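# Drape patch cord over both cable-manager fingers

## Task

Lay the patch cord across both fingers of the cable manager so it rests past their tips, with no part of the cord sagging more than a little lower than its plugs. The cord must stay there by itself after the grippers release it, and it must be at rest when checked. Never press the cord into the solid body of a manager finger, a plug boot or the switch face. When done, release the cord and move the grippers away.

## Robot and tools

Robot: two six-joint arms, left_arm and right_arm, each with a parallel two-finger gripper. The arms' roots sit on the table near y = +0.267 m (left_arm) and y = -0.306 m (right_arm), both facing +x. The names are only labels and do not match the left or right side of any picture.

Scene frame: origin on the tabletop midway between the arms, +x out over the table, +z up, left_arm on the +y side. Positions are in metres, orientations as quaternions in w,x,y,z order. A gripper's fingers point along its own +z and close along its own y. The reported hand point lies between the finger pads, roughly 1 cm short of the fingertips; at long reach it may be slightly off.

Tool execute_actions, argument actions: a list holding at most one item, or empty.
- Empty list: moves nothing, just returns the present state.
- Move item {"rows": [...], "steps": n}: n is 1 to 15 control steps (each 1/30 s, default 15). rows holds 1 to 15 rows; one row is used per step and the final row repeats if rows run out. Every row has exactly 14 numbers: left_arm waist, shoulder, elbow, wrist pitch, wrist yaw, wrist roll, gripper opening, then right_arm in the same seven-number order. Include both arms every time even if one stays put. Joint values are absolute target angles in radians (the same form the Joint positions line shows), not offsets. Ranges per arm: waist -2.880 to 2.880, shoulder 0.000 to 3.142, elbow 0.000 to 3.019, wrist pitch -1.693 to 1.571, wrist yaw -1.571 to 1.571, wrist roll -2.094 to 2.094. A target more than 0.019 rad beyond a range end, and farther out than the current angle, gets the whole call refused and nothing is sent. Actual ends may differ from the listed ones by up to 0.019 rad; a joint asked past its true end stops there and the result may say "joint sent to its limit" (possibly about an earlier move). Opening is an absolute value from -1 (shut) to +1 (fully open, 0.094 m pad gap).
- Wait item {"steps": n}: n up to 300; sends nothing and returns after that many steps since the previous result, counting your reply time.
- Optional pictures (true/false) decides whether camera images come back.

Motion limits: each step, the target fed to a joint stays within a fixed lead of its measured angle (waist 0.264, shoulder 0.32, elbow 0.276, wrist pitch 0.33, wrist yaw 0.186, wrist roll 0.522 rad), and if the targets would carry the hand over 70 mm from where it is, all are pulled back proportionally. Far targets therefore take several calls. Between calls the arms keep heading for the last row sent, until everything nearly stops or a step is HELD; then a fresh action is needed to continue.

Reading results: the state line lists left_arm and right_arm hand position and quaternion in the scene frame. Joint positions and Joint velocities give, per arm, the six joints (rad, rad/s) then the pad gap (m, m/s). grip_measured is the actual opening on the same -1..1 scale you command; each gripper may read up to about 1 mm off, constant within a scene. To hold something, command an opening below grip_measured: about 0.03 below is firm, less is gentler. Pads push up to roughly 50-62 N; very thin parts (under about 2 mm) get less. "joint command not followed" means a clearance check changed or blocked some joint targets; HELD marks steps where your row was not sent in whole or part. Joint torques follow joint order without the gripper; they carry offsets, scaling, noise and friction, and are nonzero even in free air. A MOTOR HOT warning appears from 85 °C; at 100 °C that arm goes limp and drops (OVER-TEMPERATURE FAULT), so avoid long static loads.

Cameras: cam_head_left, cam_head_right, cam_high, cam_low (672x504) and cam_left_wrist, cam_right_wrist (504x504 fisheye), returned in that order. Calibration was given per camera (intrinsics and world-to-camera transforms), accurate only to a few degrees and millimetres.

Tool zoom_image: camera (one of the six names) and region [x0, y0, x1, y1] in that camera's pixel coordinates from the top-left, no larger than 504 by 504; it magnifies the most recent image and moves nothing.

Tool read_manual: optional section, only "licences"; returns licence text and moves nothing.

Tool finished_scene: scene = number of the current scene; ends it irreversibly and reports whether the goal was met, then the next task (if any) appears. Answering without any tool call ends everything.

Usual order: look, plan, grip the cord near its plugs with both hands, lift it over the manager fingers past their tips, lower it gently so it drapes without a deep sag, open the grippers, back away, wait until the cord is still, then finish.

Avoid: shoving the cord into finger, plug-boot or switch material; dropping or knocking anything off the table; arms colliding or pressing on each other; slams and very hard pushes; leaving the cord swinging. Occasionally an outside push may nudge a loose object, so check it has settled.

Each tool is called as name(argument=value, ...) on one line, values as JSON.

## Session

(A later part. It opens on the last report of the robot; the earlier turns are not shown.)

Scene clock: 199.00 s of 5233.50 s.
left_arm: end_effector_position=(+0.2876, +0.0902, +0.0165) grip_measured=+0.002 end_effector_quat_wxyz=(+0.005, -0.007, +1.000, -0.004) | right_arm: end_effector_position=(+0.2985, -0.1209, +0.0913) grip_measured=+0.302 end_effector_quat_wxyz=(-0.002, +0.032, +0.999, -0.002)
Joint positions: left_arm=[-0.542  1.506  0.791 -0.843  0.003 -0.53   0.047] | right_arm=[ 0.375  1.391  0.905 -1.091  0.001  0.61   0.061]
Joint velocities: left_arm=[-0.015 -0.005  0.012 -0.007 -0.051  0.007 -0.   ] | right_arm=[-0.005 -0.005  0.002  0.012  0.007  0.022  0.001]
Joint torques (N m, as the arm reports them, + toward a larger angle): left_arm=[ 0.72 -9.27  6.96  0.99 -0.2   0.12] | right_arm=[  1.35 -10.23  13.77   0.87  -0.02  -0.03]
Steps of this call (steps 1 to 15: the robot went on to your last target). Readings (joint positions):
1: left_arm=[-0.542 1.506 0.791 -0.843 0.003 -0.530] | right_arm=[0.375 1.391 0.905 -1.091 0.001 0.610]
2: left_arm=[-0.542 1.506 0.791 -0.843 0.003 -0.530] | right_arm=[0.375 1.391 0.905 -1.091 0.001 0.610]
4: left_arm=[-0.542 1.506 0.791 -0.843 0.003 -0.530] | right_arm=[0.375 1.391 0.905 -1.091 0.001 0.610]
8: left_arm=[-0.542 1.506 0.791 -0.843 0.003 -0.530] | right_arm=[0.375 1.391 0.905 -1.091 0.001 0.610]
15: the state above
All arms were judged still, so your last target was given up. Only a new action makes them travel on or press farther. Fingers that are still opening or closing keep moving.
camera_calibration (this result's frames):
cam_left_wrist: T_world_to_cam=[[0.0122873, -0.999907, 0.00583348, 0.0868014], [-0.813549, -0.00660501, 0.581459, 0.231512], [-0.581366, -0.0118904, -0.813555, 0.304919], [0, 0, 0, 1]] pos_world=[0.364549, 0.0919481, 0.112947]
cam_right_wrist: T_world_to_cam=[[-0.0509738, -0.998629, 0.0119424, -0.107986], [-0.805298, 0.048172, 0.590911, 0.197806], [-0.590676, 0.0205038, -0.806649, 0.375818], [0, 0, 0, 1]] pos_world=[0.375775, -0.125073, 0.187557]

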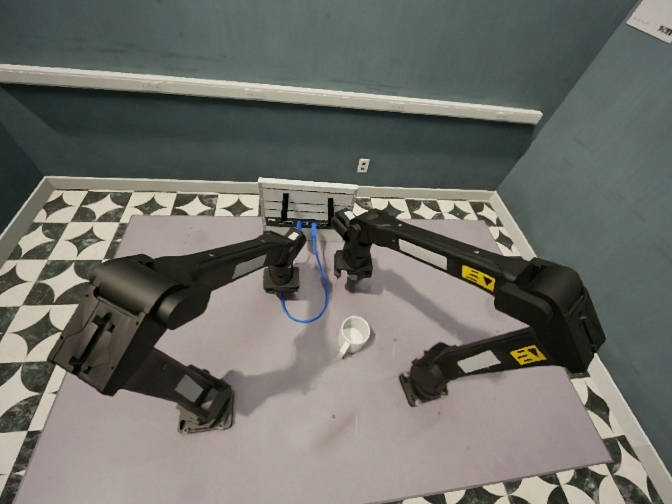

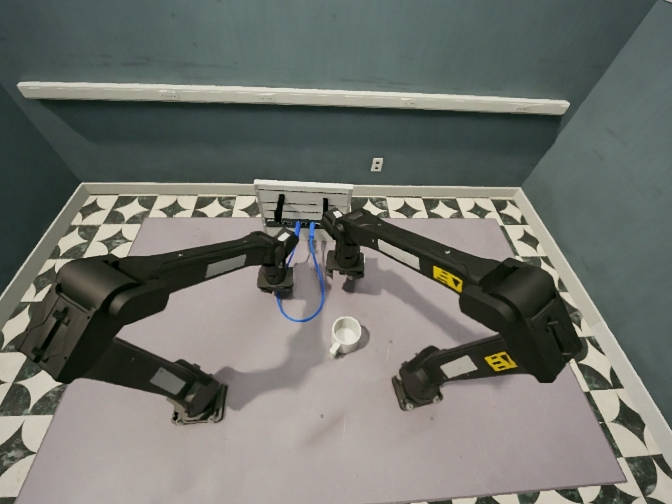

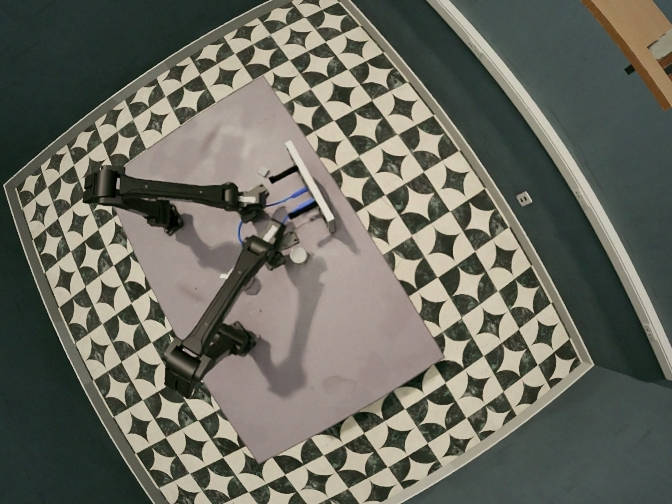

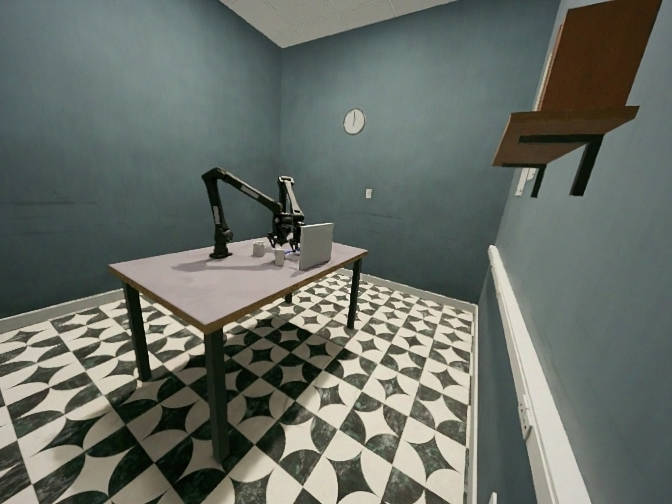

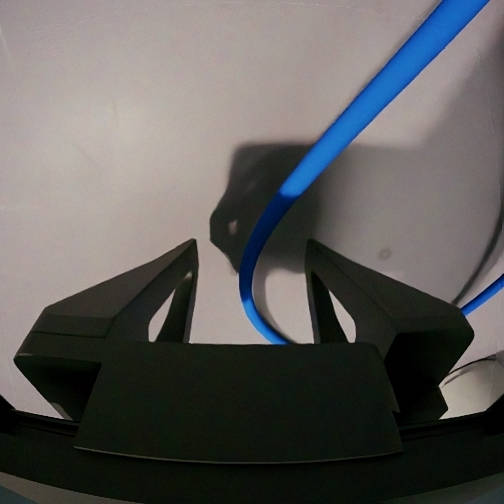

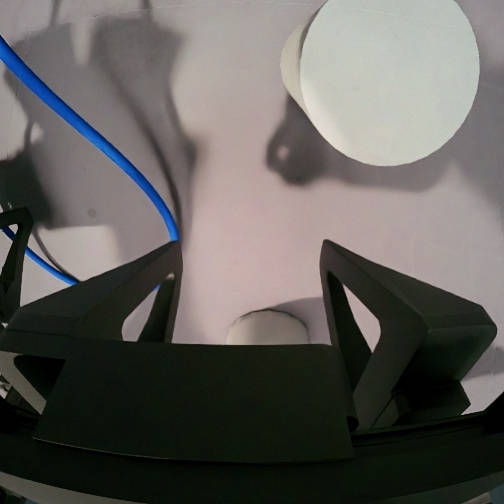

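Lower a bit more, then close.

execute_actions(actions=[{"rows":[[-0.53,1.528,0.786,-0.82,0,-0.52,0.0,0.38,1.39,0.96,-1.09,0,0.6,0.3]],"steps":12}], pictures=false)

execute_actions(actions=[{"rows":[[-0.53,1.528,0.786,-0.82,0,-0.52,-0.92,0.38,1.39,0.96,-1.09,0,0.6,0.3]],"steps":15}])

Scene clock: 206.07 s of 5233.50 s.
left_arm: end_effector_position=(+0.2885, +0.0897, +0.0136) grip_measured=+0.002 end_effector_quat_wxyz=(+0.004, -0.007, +1.000, -0.004) | right_arm: end_effector_position=(+0.2985, -0.1209, +0.0913) grip_measured=+0.302 end_effector_quat_wxyz=(-0.002, +0.032, +0.999, -0.002)
Joint positions: left_arm=[-0.542  1.515  0.791 -0.835  0.003 -0.53   0.047] | right_arm=[ 0.375  1.391  0.905 -1.091  0.001  0.61   0.061]
Joint velocities: left_arm=[-0.015 -0.005 -0.007  0.012  0.022 -0.081 -0.001] | right_arm=[-0.005 -0.005 -0.002 -0.012 -0.022  0.051  0.001]
Joint torques (N m, as the arm reports them, + toward a larger angle): left_arm=[ 0.77 -9.28  6.69  0.95 -0.18  0.11] | right_arm=[  0.97 -10.09  13.74   0.69  -0.05   0.01]
Steps of this call (steps 1 to 90: nothing new was sent; then 3.67 s passed at rest; steps 91 to 102: all 12 steps of this action). Readings (joint positions):
91: left_arm=[-0.542 1.507 0.791 -0.842 0.003 -0.530] | right_arm=[0.375 1.391 0.905 -1.091 0.001 0.610]
92: left_arm=[-0.542 1.508 0.791 -0.839 0.003 -0.530] | right_arm=[0.375 1.391 0.905 -1.091 0.001 0.610]
94: left_arm=[-0.542 1.511 0.791 -0.836 0.003 -0.530] | right_arm=[0.375 1.391 0.905 -1.091 0.001 0.610]
98: left_arm=[-0.542 1.515 0.791 -0.835 0.003 -0.530] | right_arm=[0.375 1.391 0.905 -1.091 0.001 0.610]
102: the state above

Scene clock: 206.57 s of 5233.50 s.
left_arm: end_effector_position=(+0.2885, +0.0897, +0.0136) grip_measured=-0.903 end_effector_quat_wxyz=(+0.004, -0.006, +1.000, -0.004) | right_arm: end_effector_position=(+0.2985, -0.1209, +0.0913) grip_measured=+0.302 end_effector_quat_wxyz=(-0.002, +0.032, +0.999, -0.002)
Joint positions: left_arm=[-0.542  1.515  0.791 -0.835  0.003 -0.53   0.005] | right_arm=[ 0.375  1.391  0.905 -1.091  0.001  0.61   0.061]
Joint velocities: left_arm=[-0.005 -0.005 -0.012  0.007 -0.051 -0.081 -0.001] | right_arm=[-0.024 -0.005  0.002 -0.007 -0.051 -0.037 -0.001]
Joint torques (N m, as the arm reports them, + toward a larger angle): left_arm=[ 0.33 -8.09  6.67  0.99 -0.19  0.1 ] | right_arm=[ 1.17 -9.73 13.54  0.65 -0.02 -0.05]
Steps of this call (steps 1 to 15: all 15 steps of this action). Readings (joint positions):
1: left_arm=[-0.542 1.515 0.791 -0.835 0.003 -0.530] | right_arm=[0.375 1.391 0.905 -1.091 0.001 0.610]
2: left_arm=[-0.542 1.515 0.791 -0.835 0.003 -0.530] | right_arm=[0.375 1.391 0.905 -1.091 0.001 0.610]
4: left_arm=[-0.542 1.515 0.791 -0.835 0.003 -0.530] | right_arm=[0.375 1.391 0.905 -1.091 0.001 0.610]
8: left_arm=[-0.542 1.515 0.791 -0.835 0.003 -0.530] | right_arm=[0.375 1.391 0.905 -1.091 0.001 0.610]
15: the state above
camera_calibration (this result's frames):
cam_left_wrist: T_world_to_cam=[[0.0119078, -0.999913, 0.00563739, 0.0864008], [-0.813361, -0.00640646, 0.581724, 0.233871], [-0.581638, -0.0115123, -0.813366, 0.303111], [0, 0, 0, 1]] pos_world=[0.365494, 0.0913811, 0.110005]
cam_right_wrist: T_world_to_cam=[[-0.0509738, -0.998629, 0.0119424, -0.107986], [-0.805298, 0.048172, 0.590911, 0.197806], [-0.590676, 0.0205038, -0.806649, 0.375818], [0, 0, 0, 1]] pos_world=[0.375775, -0.125073, 0.187557]

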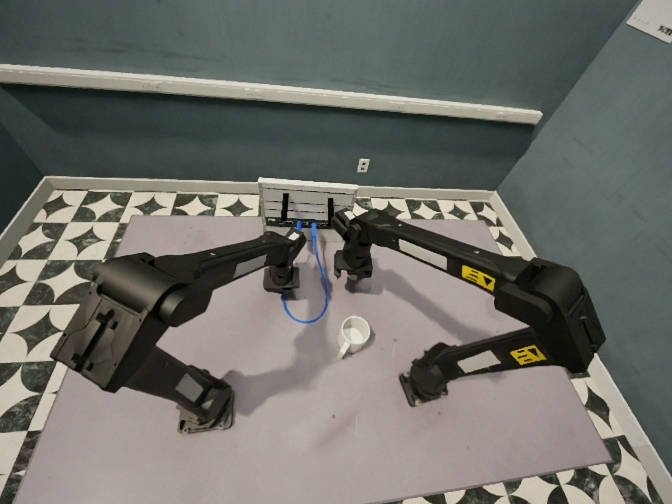

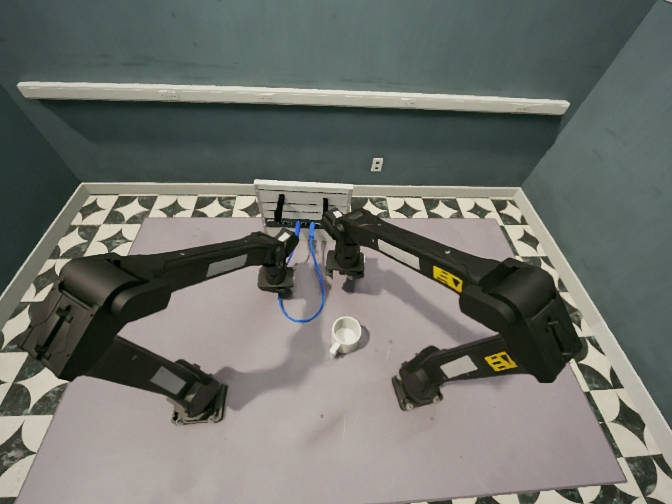

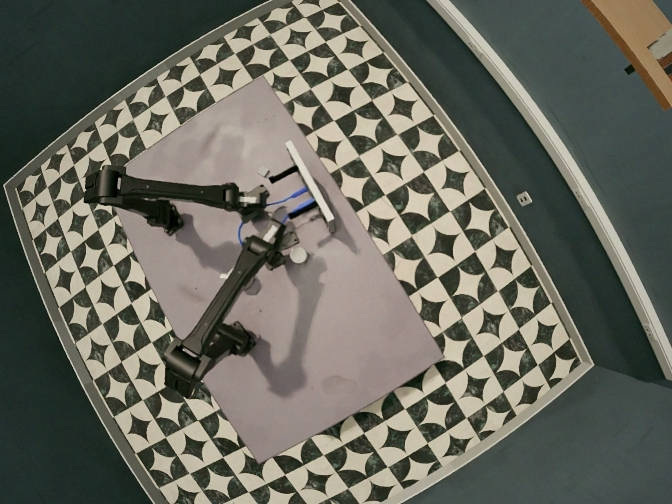

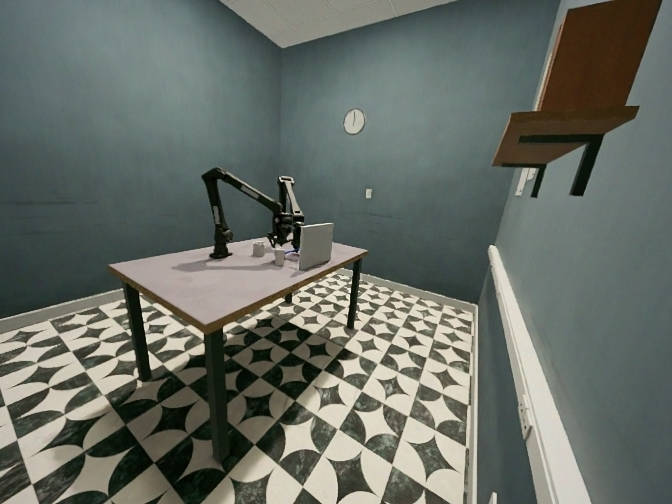

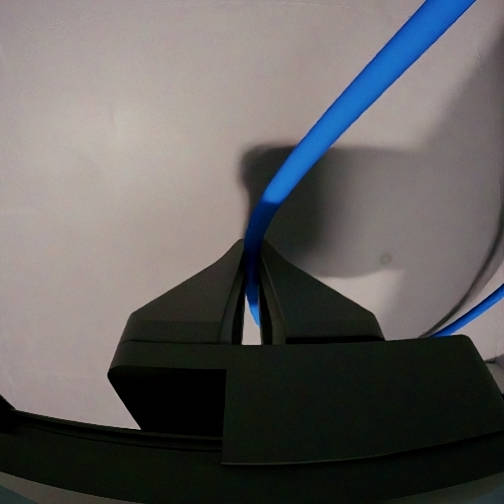

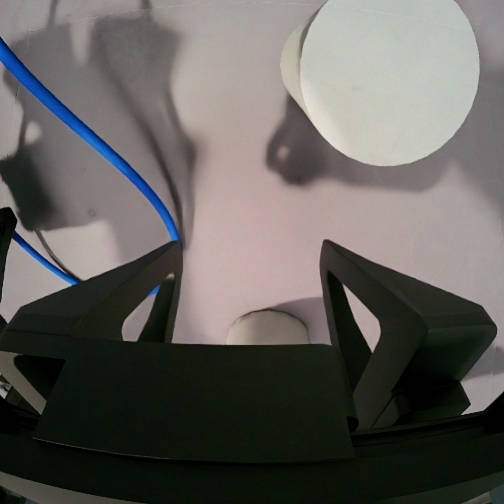

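execute_actions(actions=[{"rows":[[-0.52,1.52,0.80,-0.82,0.05,-0.50,-0.935,0.38,1.39,0.96,-1.09,0,0.6,0.3],[-0.50,1.52,0.81,-0.82,0.09,-0.48,-0.935,0.38,1.39,0.96,-1.09,0,0.6,0.3],[-0.48,1.52,0.82,-0.82,0.13,-0.46,-0.935,0.38,1.39,0.96,-1.09,0,0.6,0.3],[-0.46,1.52,0.83,-0.82,0.17,-0.44,-0.935,0.38,1.39,0.96,-1.09,0,0.6,0.3],[-0.44,1.52,0.83,-0.82,0.21,-0.42,-0.935,0.38,1.39,0.96,-1.09,0,0.6,0.3],[-0.42,1.52,0.83,-0.82,0.25,-0.40,-0.935,0.38,1.39,0.96,-1.09,0,0.6,0.3],[-0.40,1.52,0.83,-0.82,0.29,-0.38,-0.935,0.38,1.39,0.96,-1.09,0,0.6,0.3],[-0.38,1.52,0.83,-0.82,0.33,-0.36,-0.935,0.38,1.39,0.96,-1.09,0,0.6,0.3],[-0.36,1.525,0.83,-0.82,0.37,-0.34,-0.935,0.38,1.39,0.96,-1.09,0,0.6,0.3],[-0.34,1.53,0.83,-0.82,0.41,-0.32,-0.935,0.38,1.39,0.96,-1.09,0,0.6,0.3],[-0.32,1.53,0.83,-0.82,0.45,-0.30,-0.935,0.38,1.39,0.96,-1.09,0,0.6,0.3],[-0.29,1.535,0.83,-0.82,0.5,-0.27,-0.935,0.38,1.39,0.96,-1.09,0,0.6,0.3]],"steps":15}], pictures=false)

execute_actions(actions=[{"rows":[[-0.29,1.535,0.83,-0.82,0.5,-0.27,-0.935,0.50,1.44,0.90,-1.0,0,0.67,0.0]],"steps":15}], pictures=false)

execute_actions(actions=[{"steps":15}])

Scene clock: 233.27 s of 5233.50 s.
left_arm: end_effector_position=(+0.3016, +0.0936, +0.0326) grip_measured=-0.909 end_effector_quat_wxyz=(-0.066, -0.026, +0.969, -0.235) | right_arm: end_effector_position=(+0.2985, -0.1209, +0.0913) grip_measured=+0.302 end_effector_quat_wxyz=(-0.002, +0.032, +0.999, -0.002)
Joint positions: left_arm=[-0.292  1.52   0.792 -0.832  0.492 -0.324  0.004] | right_arm=[ 0.375  1.391  0.905 -1.091  0.001  0.61   0.061]
Joint velocities: left_arm=[ 0.249  0.034  0.007 -0.007  0.022  0.212  0.001] | right_arm=[-0.005  0.005 -0.002 -0.002 -0.022 -0.022  0.001]
Joint torques (N m, as the arm reports them, + toward a larger angle): left_arm=[-1.23 -8.81 10.12  0.83  0.41  0.15] | right_arm=[  1.72 -10.52  13.87   0.71  -0.02  -0.07]
Steps of this call (steps 1 to 15: the robot went on to your last target; steps 16 to 90: nothing new was sent; then 23.20 s passed at rest; steps 91 to 105: all 15 steps of this action). Readings (joint positions):
91: left_arm=[-0.540 1.515 0.791 -0.835 0.025 -0.527] | right_arm=[0.375 1.391 0.905 -1.091 0.001 0.610]
92: left_arm=[-0.536 1.515 0.791 -0.835 0.060 -0.520] | right_arm=[0.375 1.391 0.905 -1.091 0.001 0.610]
94: left_arm=[-0.518 1.515 0.791 -0.832 0.138 -0.498] | right_arm=[0.375 1.391 0.905 -1.091 0.001 0.610]
98: left_arm=[-0.437 1.515 0.792 -0.832 0.297 -0.439] | right_arm=[0.375 1.391 0.905 -1.091 0.001 0.610]
105: the state above

Scene clock: 233.77 s of 5233.50 s.
left_arm: end_effector_position=(+0.3025, +0.0955, +0.0320) grip_measured=-0.909 end_effector_quat_wxyz=(-0.062, -0.009, +0.969, -0.238) | right_arm: end_effector_position=(+0.2836, -0.0730, +0.0757) grip_measured=+0.002 end_effector_quat_wxyz=(+0.008, -0.009, +1.000, +0.007)
Joint positions: left_arm=[-0.285  1.523  0.792 -0.832  0.496 -0.283  0.004] | right_arm=[ 0.505  1.436  0.905 -1.019 -0.001  0.658  0.047]
Joint velocities: left_arm=[-0.005  0.005 -0.007 -0.002  0.081 -0.022  0.   ] | right_arm=[-0.024 -0.005  0.012 -0.007 -0.007 -0.022 -0.   ]
Joint torques (N m, as the arm reports them, + toward a larger angle): left_arm=[-1.   -9.09 10.2   0.82  0.34  0.16] | right_arm=[  0.52 -10.97   8.34   1.6    0.08   0.18]
Steps of this call (steps 1 to 15: all 15 steps of this action). Readings (joint positions):
1: left_arm=[-0.287 1.521 0.792 -0.832 0.493 -0.316] | right_arm=[0.384 1.393 0.905 -1.078 0.004 0.620]
2: left_arm=[-0.285 1.522 0.792 -0.832 0.494 -0.309] | right_arm=[0.405 1.398 0.905 -1.057 0.005 0.629]
4: left_arm=[-0.285 1.523 0.792 -0.832 0.496 -0.299] | right_arm=[0.463 1.412 0.905 -1.027 0.003 0.640]
8: left_arm=[-0.285 1.523 0.792 -0.832 0.496 -0.288] | right_arm=[0.520 1.435 0.905 -1.019 -0.001 0.650]
15: the state above

Scene clock: 234.27 s of 5233.50 s.
left_arm: end_effector_position=(+0.3025, +0.0955, +0.0320) grip_measured=-0.909 end_effector_quat_wxyz=(-0.062, -0.009, +0.969, -0.238) | right_arm: end_effector_position=(+0.2837, -0.0731, +0.0757) grip_measured=+0.002 end_effector_quat_wxyz=(+0.008, -0.008, +1.000, +0.007)
Joint positions: left_arm=[-0.285  1.523  0.792 -0.832  0.496 -0.281  0.004] | right_arm=[ 0.504  1.436  0.905 -1.019 -0.001  0.66   0.047]
Joint velocities: left_arm=[-0.005 -0.005 -0.007  0.002  0.066  0.007  0.   ] | right_arm=[-0.005  0.005 -0.017 -0.007 -0.022  0.007 -0.   ]
Joint torques (N m, as the arm reports them, + toward a larger angle): left_arm=[-0.6  -8.84 10.15  0.83  0.33  0.14] | right_arm=[  0.   -11.22   8.3    1.45   0.1    0.13]
Steps of this call (steps 1 to 15: the robot went on to your last target). Readings (joint positions):
1: left_arm=[-0.285 1.523 0.792 -0.832 0.496 -0.282] | right_arm=[0.504 1.436 0.905 -1.019 -0.001 0.658]
2: left_arm=[-0.285 1.523 0.792 -0.832 0.496 -0.282] | right_arm=[0.504 1.436 0.905 -1.019 -0.001 0.658]
4: left_arm=[-0.285 1.523 0.792 -0.832 0.496 -0.282] | right_arm=[0.504 1.436 0.905 -1.019 -0.001 0.659]
8: left_arm=[-0.285 1.523 0.792 -0.832 0.496 -0.281] | right_arm=[0.504 1.436 0.905 -1.019 -0.001 0.659]
15: the state above
All arms were judged still, so your last target was given up. Only a new action makes them travel on or press farther. Fingers that are still opening or closing keep moving.
camera_calibration (this result's frames):
cam_left_wrist: T_world_to_cam=[[0.0452482, -0.88806, 0.457494, 0.0567573], [-0.733477, 0.281378, 0.618739, 0.181732], [-0.678206, -0.363559, -0.63864, 0.383501], [0, 0, 0, 1]] pos_world=[0.390821, 0.138693, 0.106508]
cam_right_wrist: T_world_to_cam=[[0.0294322, -0.999553, -0.00524435, -0.082406], [-0.81794, -0.0270997, 0.574664, 0.192098], [-0.57455, -0.0126241, -0.818372, 0.347417], [0, 0, 0, 1]] pos_world=[0.359159, -0.0727775, 0.173492]

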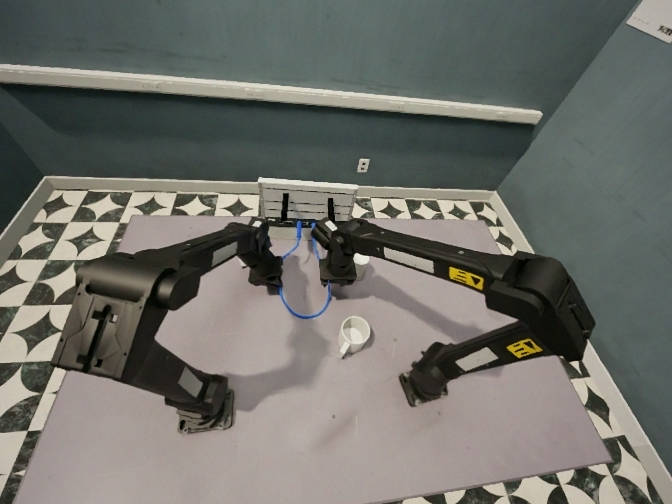

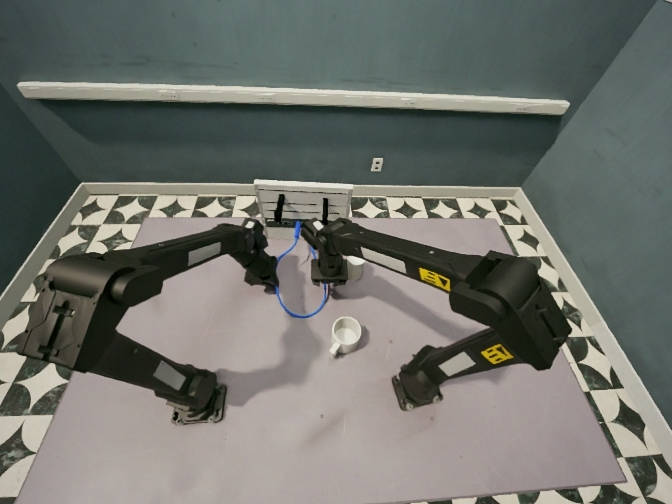

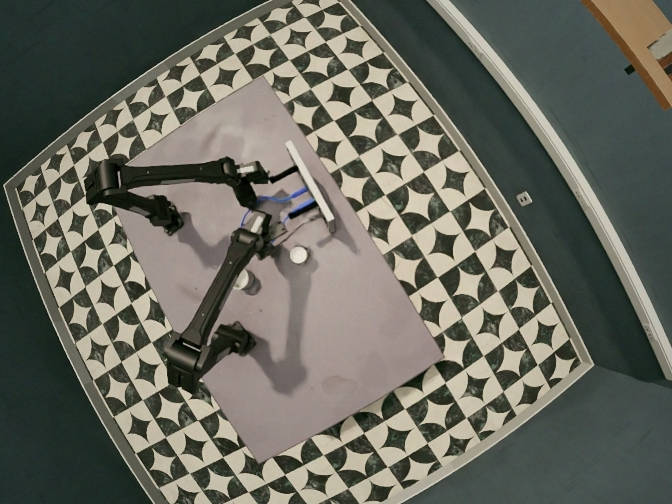

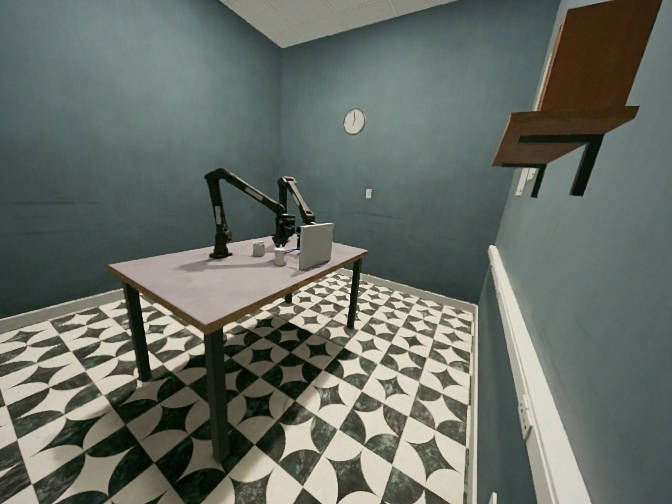

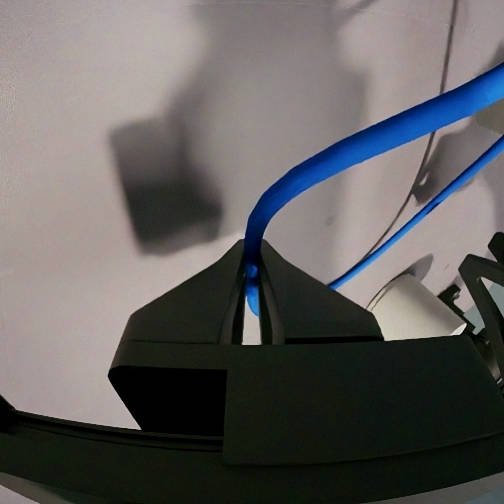

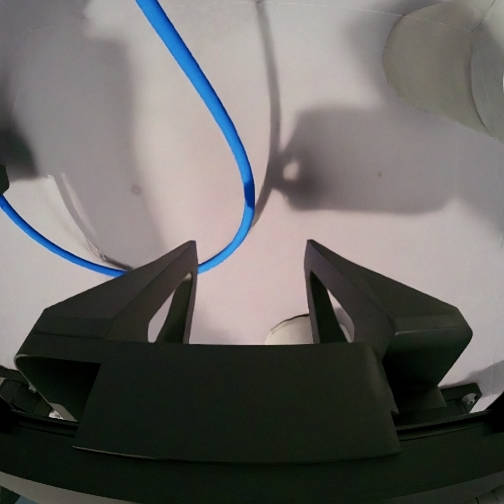

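execute_actions(actions=[{"rows":[[-0.29,1.535,0.83,-0.82,0.5,-0.27,-0.935,0.50,1.50,0.87,-0.92,0,0.67,0.0],[-0.29,1.535,0.83,-0.82,0.5,-0.27,-0.935,0.50,1.50,0.87,-0.92,0,0.67,0.0],[-0.29,1.535,0.83,-0.82,0.5,-0.27,-0.935,0.50,1.50,0.87,-0.92,0,0.67,0.0],[-0.29,1.535,0.83,-0.82,0.5,-0.27,-0.935,0.50,1.50,0.87,-0.92,0,0.67,0.0],[-0.29,1.535,0.83,-0.82,0.5,-0.27,-0.935,0.50,1.565,0.836,-0.835,0,0.67,0.0]],"steps":15}], pictures=false)

execute_actions(actions=[{"steps":15}])

Scene clock: 249.03 s of 5233.50 s.
left_arm: end_effector_position=(+0.3025, +0.0955, +0.0320) grip_measured=-0.909 end_effector_quat_wxyz=(-0.062, -0.009, +0.969, -0.238) | right_arm: end_effector_position=(+0.2817, -0.0748, +0.0065) grip_measured=+0.001 end_effector_quat_wxyz=(-0.007, -0.008, +1.000, -0.005)
Joint positions: left_arm=[-0.285  1.523  0.792 -0.832  0.496 -0.281  0.004] | right_arm=[ 0.504  1.575  0.838 -0.851 -0.001  0.66   0.047]
Joint velocities: left_arm=[-0.005 -0.005  0.002  0.007 -0.037 -0.007 -0.   ] | right_arm=[-0.005 -0.024  0.012 -0.007 -0.081 -0.007  0.   ]
Joint torques (N m, as the arm reports them, + toward a larger angle): left_arm=[-0.66 -9.04 10.23  0.85  0.36  0.15] | right_arm=[  0.24 -12.33   7.18   1.24   0.05   0.18]
Steps of this call (steps 1 to 90: nothing new was sent; then 11.27 s passed at rest; steps 91 to 105: all 15 steps of this action). Readings (joint positions):
91: left_arm=[-0.285 1.523 0.792 -0.832 0.496 -0.281] | right_arm=[0.504 1.438 0.901 -1.003 -0.001 0.660]
92: left_arm=[-0.285 1.523 0.792 -0.832 0.496 -0.281] | right_arm=[0.504 1.444 0.896 -0.978 -0.001 0.660]
94: left_arm=[-0.285 1.523 0.792 -0.832 0.496 -0.281] | right_arm=[0.504 1.465 0.889 -0.950 -0.001 0.660]
98: left_arm=[-0.285 1.523 0.792 -0.832 0.496 -0.281] | right_arm=[0.504 1.536 0.857 -0.865 -0.001 0.660]
105: the state above

Scene clock: 249.53 s of 5233.50 s.
left_arm: end_effector_position=(+0.3025, +0.0955, +0.0320) grip_measured=-0.909 end_effector_quat_wxyz=(-0.062, -0.009, +0.969, -0.238) | right_arm: end_effector_position=(+0.2817, -0.0748, +0.0065) grip_measured=+0.001 end_effector_quat_wxyz=(-0.007, -0.008, +1.000, -0.005)
Joint positions: left_arm=[-0.285  1.523  0.792 -0.832  0.496 -0.281  0.004] | right_arm=[ 0.504  1.575  0.838 -0.851 -0.001  0.66   0.047]
Joint velocities: left_arm=[-0.005 -0.015 -0.012 -0.007  0.037  0.022 -0.   ] | right_arm=[-0.005 -0.015 -0.002 -0.007  0.081  0.051 -0.   ]
Joint torques (N m, as the arm reports them, + toward a larger angle): left_arm=[-0.67 -8.92 10.1   0.89  0.34  0.15] | right_arm=[ -0.08 -12.87   7.25   1.06   0.04   0.17]
Steps of this call (steps 1 to 15: the robot went on to your last target). Readings (joint positions):
1: left_arm=[-0.285 1.523 0.792 -0.832 0.496 -0.281] | right_arm=[0.504 1.575 0.838 -0.851 -0.001 0.660]
2: left_arm=[-0.285 1.523 0.792 -0.832 0.496 -0.281] | right_arm=[0.504 1.575 0.838 -0.851 -0.001 0.660]
4: left_arm=[-0.285 1.523 0.792 -0.832 0.496 -0.281] | right_arm=[0.504 1.575 0.838 -0.851 -0.001 0.660]
8: left_arm=[-0.285 1.523 0.792 -0.832 0.496 -0.281] | right_arm=[0.504 1.575 0.838 -0.851 -0.001 0.660]
15: the state above
All arms were judged still, so your last target was given up. Only a new action makes them travel on or press farther. Fingers that are still opening or closing keep moving.
camera_calibration (this result's frames):
cam_left_wrist: T_world_to_cam=[[0.0452482, -0.88806, 0.457494, 0.0567573], [-0.733477, 0.281378, 0.618739, 0.181732], [-0.678206, -0.363559, -0.63864, 0.383501], [0, 0, 0, 1]] pos_world=[0.390821, 0.138693, 0.106508]
cam_right_wrist: T_world_to_cam=[[0.0292413, -0.999404, 0.0183533, -0.0845387], [-0.800767, -0.0124321, 0.598847, 0.226307], [-0.598262, -0.0322078, -0.800653, 0.294753], [0, 0, 0, 1]] pos_world=[0.360031, -0.0721815, 0.102024]

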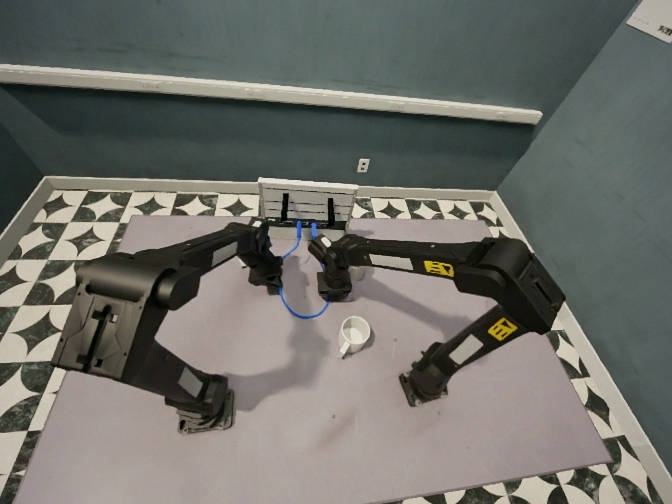

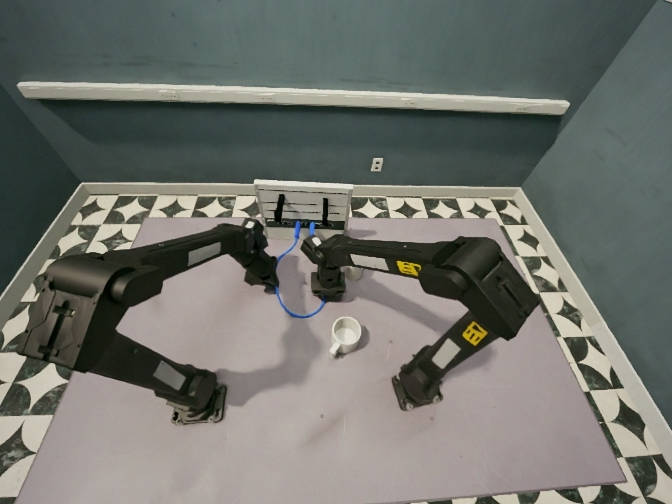

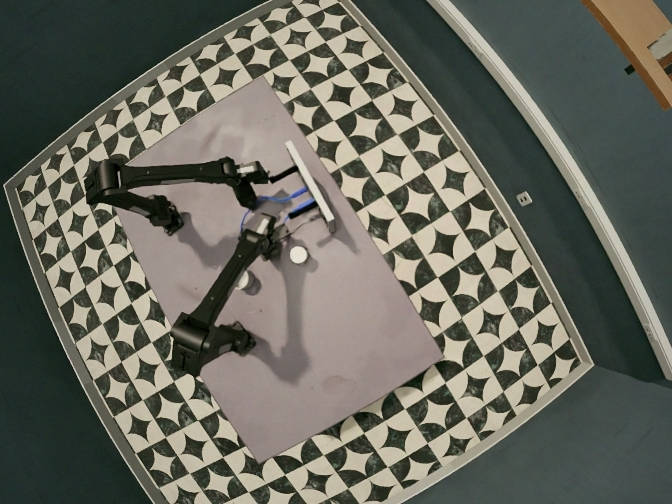

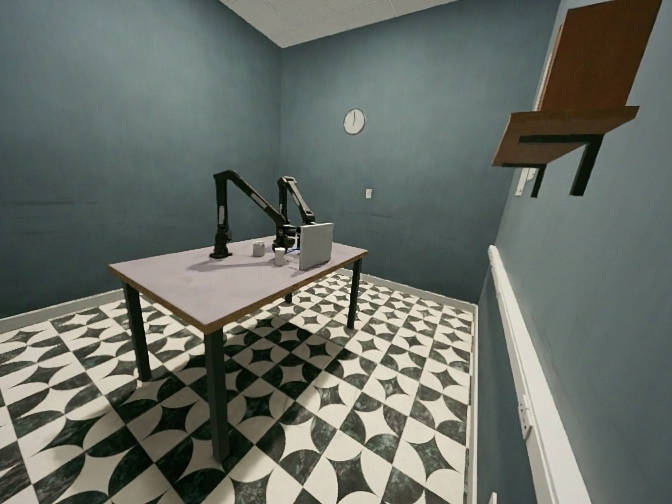

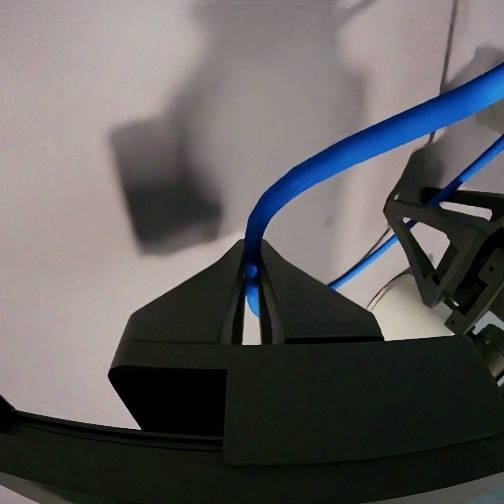

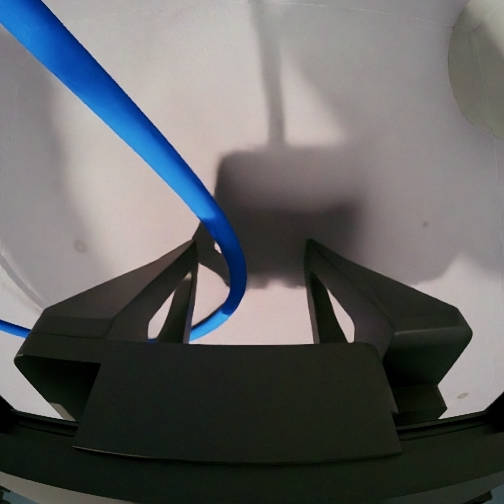

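execute_actions(actions=[{"rows":[[-0.29,1.535,0.83,-0.82,0.5,-0.27,-0.935,0.50,1.555,0.836,-0.835,0,0.67,-0.935]],"steps":15}], pictures=false)

Scene clock: 254.43 s of 5233.50 s.
left_arm: end_effector_position=(+0.3024, +0.0954, +0.0320) grip_measured=-0.909 end_effector_quat_wxyz=(-0.062, -0.009, +0.969, -0.238) | right_arm: end_effector_position=(+0.2817, -0.0748, +0.0065) grip_measured=-0.917 end_effector_quat_wxyz=(-0.007, -0.008, +1.000, -0.005)
Joint positions: left_arm=[-0.285  1.523  0.792 -0.832  0.497 -0.281  0.004] | right_arm=[ 0.504  1.575  0.838 -0.851 -0.001  0.66   0.004]
Joint velocities: left_arm=[-0.015 -0.005 -0.002 -0.002 -0.022  0.066 -0.   ] | right_arm=[ 0.005 -0.015 -0.012 -0.007  0.007  0.007  0.   ]
Joint torques (N m, as the arm reports them, + toward a larger angle): left_arm=[-0.74 -8.94 10.13  0.83  0.35  0.16] | right_arm=[ -0.6  -12.79   7.39   1.26   0.06   0.14]
Steps of this call (steps 1 to 90: nothing new was sent; then 1.40 s passed at rest; steps 91 to 105: all 15 steps of this action). Readings (joint positions):
91: left_arm=[-0.285 1.523 0.792 -0.832 0.496 -0.281] | right_arm=[0.504 1.575 0.838 -0.851 -0.001 0.660]
92: left_arm=[-0.285 1.523 0.792 -0.832 0.496 -0.281] | right_arm=[0.504 1.575 0.838 -0.851 -0.001 0.660]
94: left_arm=[-0.285 1.523 0.792 -0.832 0.496 -0.281] | right_arm=[0.504 1.575 0.838 -0.851 -0.001 0.660]
98: left_arm=[-0.285 1.523 0.792 -0.832 0.497 -0.281] | right_arm=[0.504 1.575 0.838 -0.851 -0.001 0.660]
105: the state above

execute_actions(actions=[{"rows":[[-0.27,1.52,0.86,-0.85,0.53,-0.35,-0.935,0.45,1.55,0.90,-0.86,-0.09,0.70,-0.945],[-0.26,1.515,0.87,-0.865,0.55,-0.40,-0.935,0.42,1.545,0.91,-0.875,-0.15,0.72,-0.945],[-0.25,1.51,0.885,-0.885,0.57,-0.45,-0.935,0.38,1.54,0.92,-0.89,-0.22,0.75,-0.945],[-0.24,1.505,0.90,-0.905,0.60,-0.51,-0.935,0.34,1.53,0.935,-0.91,-0.30,0.78,-0.945],[-0.23,1.50,0.915,-0.925,0.62,-0.57,-0.935,0.30,1.525,0.945,-0.93,-0.37,0.81,-0.945],[-0.22,1.50,0.93,-0.945,0.65,-0.64,-0.935,0.26,1.515,0.96,-0.95,-0.45,0.84,-0.945],[-0.21,1.495,0.945,-0.965,0.67,-0.70,-0.935,0.22,1.51,0.97,-0.97,-0.52,0.87,-0.945],[-0.20,1.49,0.96,-0.985,0.70,-0.77,-0.935,0.18,1.50,0.985,-0.99,-0.60,0.90,-0.945],[-0.19,1.485,0.975,-1.005,0.72,-0.83,-0.935,0.14,1.495,0.995,-1.01,-0.67,0.92,-0.945],[-0.175,1.483,0.988,-1.025,0.75,-0.9,-0.935,0.097,1.487,1.01,-1.025,-0.75,0.95,-0.945]],"steps":15}], pictures=false)

execute_actions(actions=[{"steps":20}])

Scene clock: 283.00 s of 5233.50 s.
left_arm: end_effector_position=(+0.3496, +0.0919, +0.1235) grip_measured=-0.909 end_effector_quat_wxyz=(-0.152, -0.295, +0.883, -0.332) | right_arm: end_effector_position=(+0.3502, -0.1001, +0.1162) grip_measured=-0.919 end_effector_quat_wxyz=(-0.186, +0.299, +0.882, +0.312)
Joint positions: left_arm=[-0.176  1.478  0.956 -1.008  0.746 -0.813  0.004] | right_arm=[ 0.066  1.501  0.96  -1.004 -0.744  0.902  0.004]
Joint velocities: left_arm=[ 0.024 -0.093  0.002 -0.056  0.007 -0.432  0.   ] | right_arm=[-0.103 -0.19   0.12  -0.027 -0.139  0.271 -0.   ]
Joint torques (N m, as the arm reports them, + toward a larger angle): left_arm=[ -0.8  -10.75  10.69  -0.05   0.49  -0.04] | right_arm=[  3.94 -12.14  12.27  -0.13  -0.64   0.09]
Steps of this call (steps 1 to 15: the robot went on to your last target; steps 16 to 90: nothing new was sent; then 25.07 s passed at rest; steps 91 to 105: all 15 steps of this action). Readings (joint positions):
91: left_arm=[-0.284 1.523 0.794 -0.834 0.511 -0.291] | right_arm=[0.499 1.575 0.839 -0.851 -0.047 0.665]
92: left_arm=[-0.284 1.523 0.799 -0.841 0.531 -0.309] | right_arm=[0.487 1.575 0.841 -0.852 -0.105 0.673]
94: left_arm=[-0.276 1.523 0.819 -0.867 0.576 -0.365] | right_arm=[0.438 1.572 0.855 -0.869 -0.244 0.700]
98: left_arm=[-0.238 1.515 0.884 -0.938 0.675 -0.544] | right_arm=[0.275 1.555 0.892 -0.932 -0.522 0.780]
105: the state above

Scene clock: 283.67 s of 5233.50 s.
left_arm: end_effector_position=(+0.3486, +0.0922, +0.1241) grip_measured=-0.909 end_effector_quat_wxyz=(-0.166, -0.329, +0.871, -0.325) | right_arm: end_effector_position=(+0.3443, -0.0892, +0.1221) grip_measured=-0.919 end_effector_quat_wxyz=(-0.194, +0.301, +0.881, +0.310)
Joint positions: left_arm=[-0.176  1.476  0.956 -1.014  0.747 -0.889  0.004] | right_arm=[ 0.095  1.489  0.964 -1.01  -0.748  0.939  0.004]
Joint velocities: left_arm=[-0.005 -0.024  0.012 -0.002 -0.051 -0.007 -0.   ] | right_arm=[-0.005 -0.005 -0.002 -0.012  0.022  0.022 -0.   ]
Joint torques (N m, as the arm reports them, + toward a larger angle): left_arm=[ -0.05 -10.44  10.73  -0.01   0.44  -0.04] | right_arm=[  0.57 -12.16  12.61   0.12  -0.59   0.13]
Steps of this call (steps 1 to 20: the robot went on to your last target). Readings (joint positions):
1: left_arm=[-0.176 1.476 0.956 -1.009 0.746 -0.828] | right_arm=[0.066 1.495 0.963 -1.005 -0.745 0.909]
2: left_arm=[-0.176 1.476 0.956 -1.011 0.747 -0.841] | right_arm=[0.070 1.491 0.964 -1.006 -0.746 0.915]
4: left_arm=[-0.176 1.476 0.956 -1.014 0.747 -0.859] | right_arm=[0.081 1.489 0.964 -1.009 -0.747 0.924]
8: left_arm=[-0.176 1.476 0.956 -1.014 0.747 -0.877] | right_arm=[0.095 1.489 0.964 -1.010 -0.748 0.933]
20: the state above
camera_calibration (this result's frames):
cam_left_wrist: T_world_to_cam=[[0.680545, -0.574113, 0.455249, -0.240536], [-0.543259, 0.0215522, 0.839289, 0.0897726], [-0.491658, -0.818492, -0.297225, 0.406922], [0, 0, 0, 1]] pos_world=[0.412532, 0.193033, 0.155106]
cam_right_wrist: T_world_to_cam=[[-0.639109, -0.637556, -0.43019, 0.21431], [-0.514561, -0.0612725, 0.855262, 0.0728475], [-0.571636, 0.767964, -0.288901, 0.423977], [0, 0, 0, 1]] pos_world=[0.416812, -0.184501, 0.152378]

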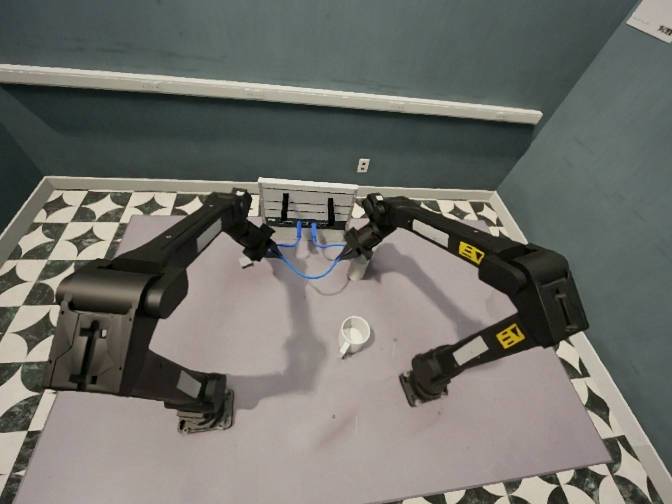

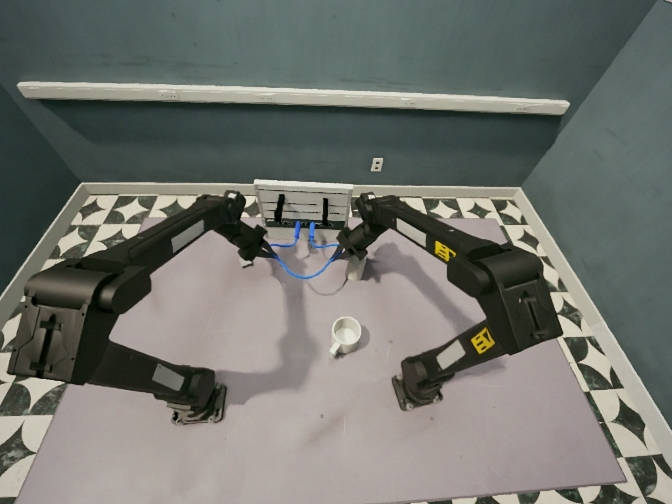

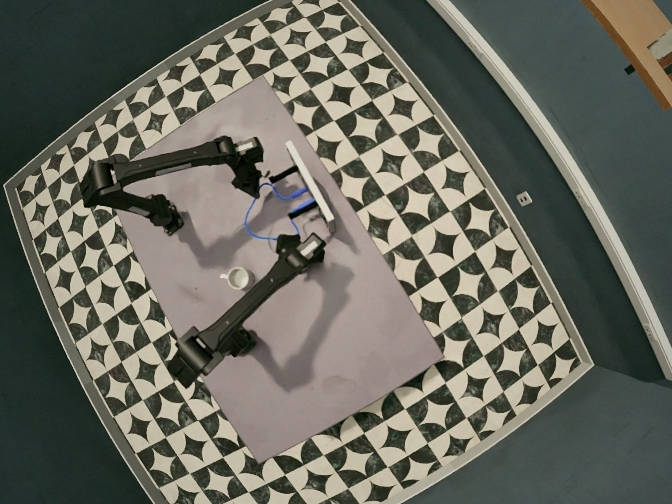

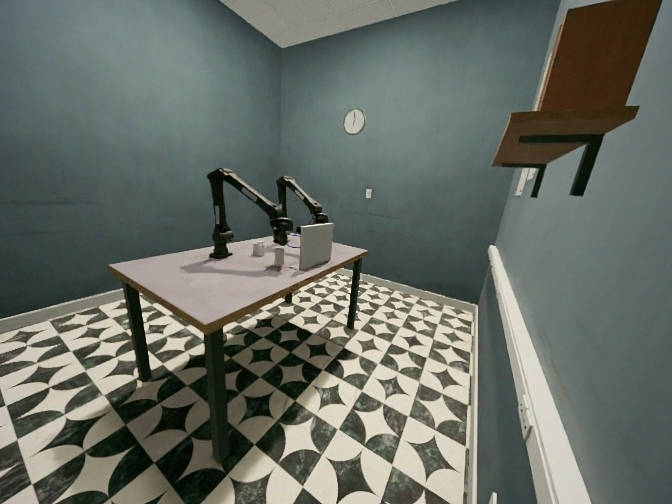

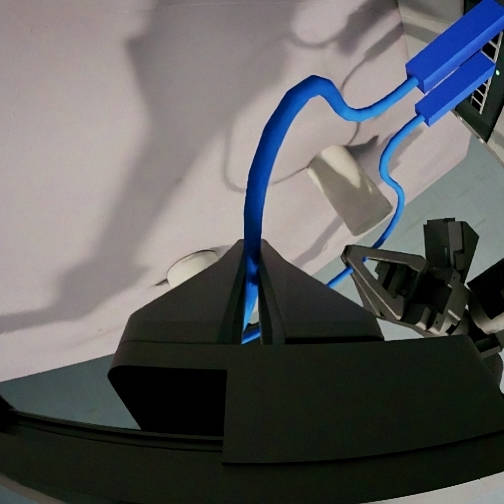

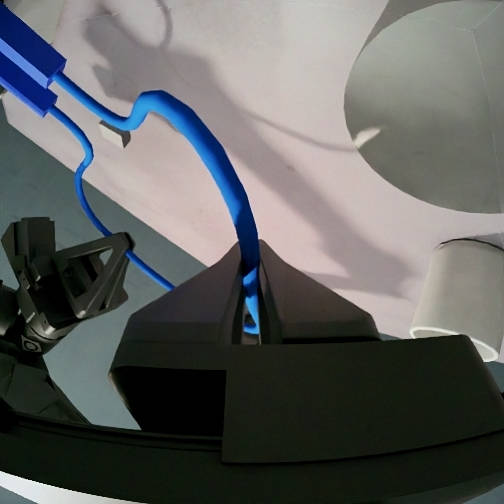

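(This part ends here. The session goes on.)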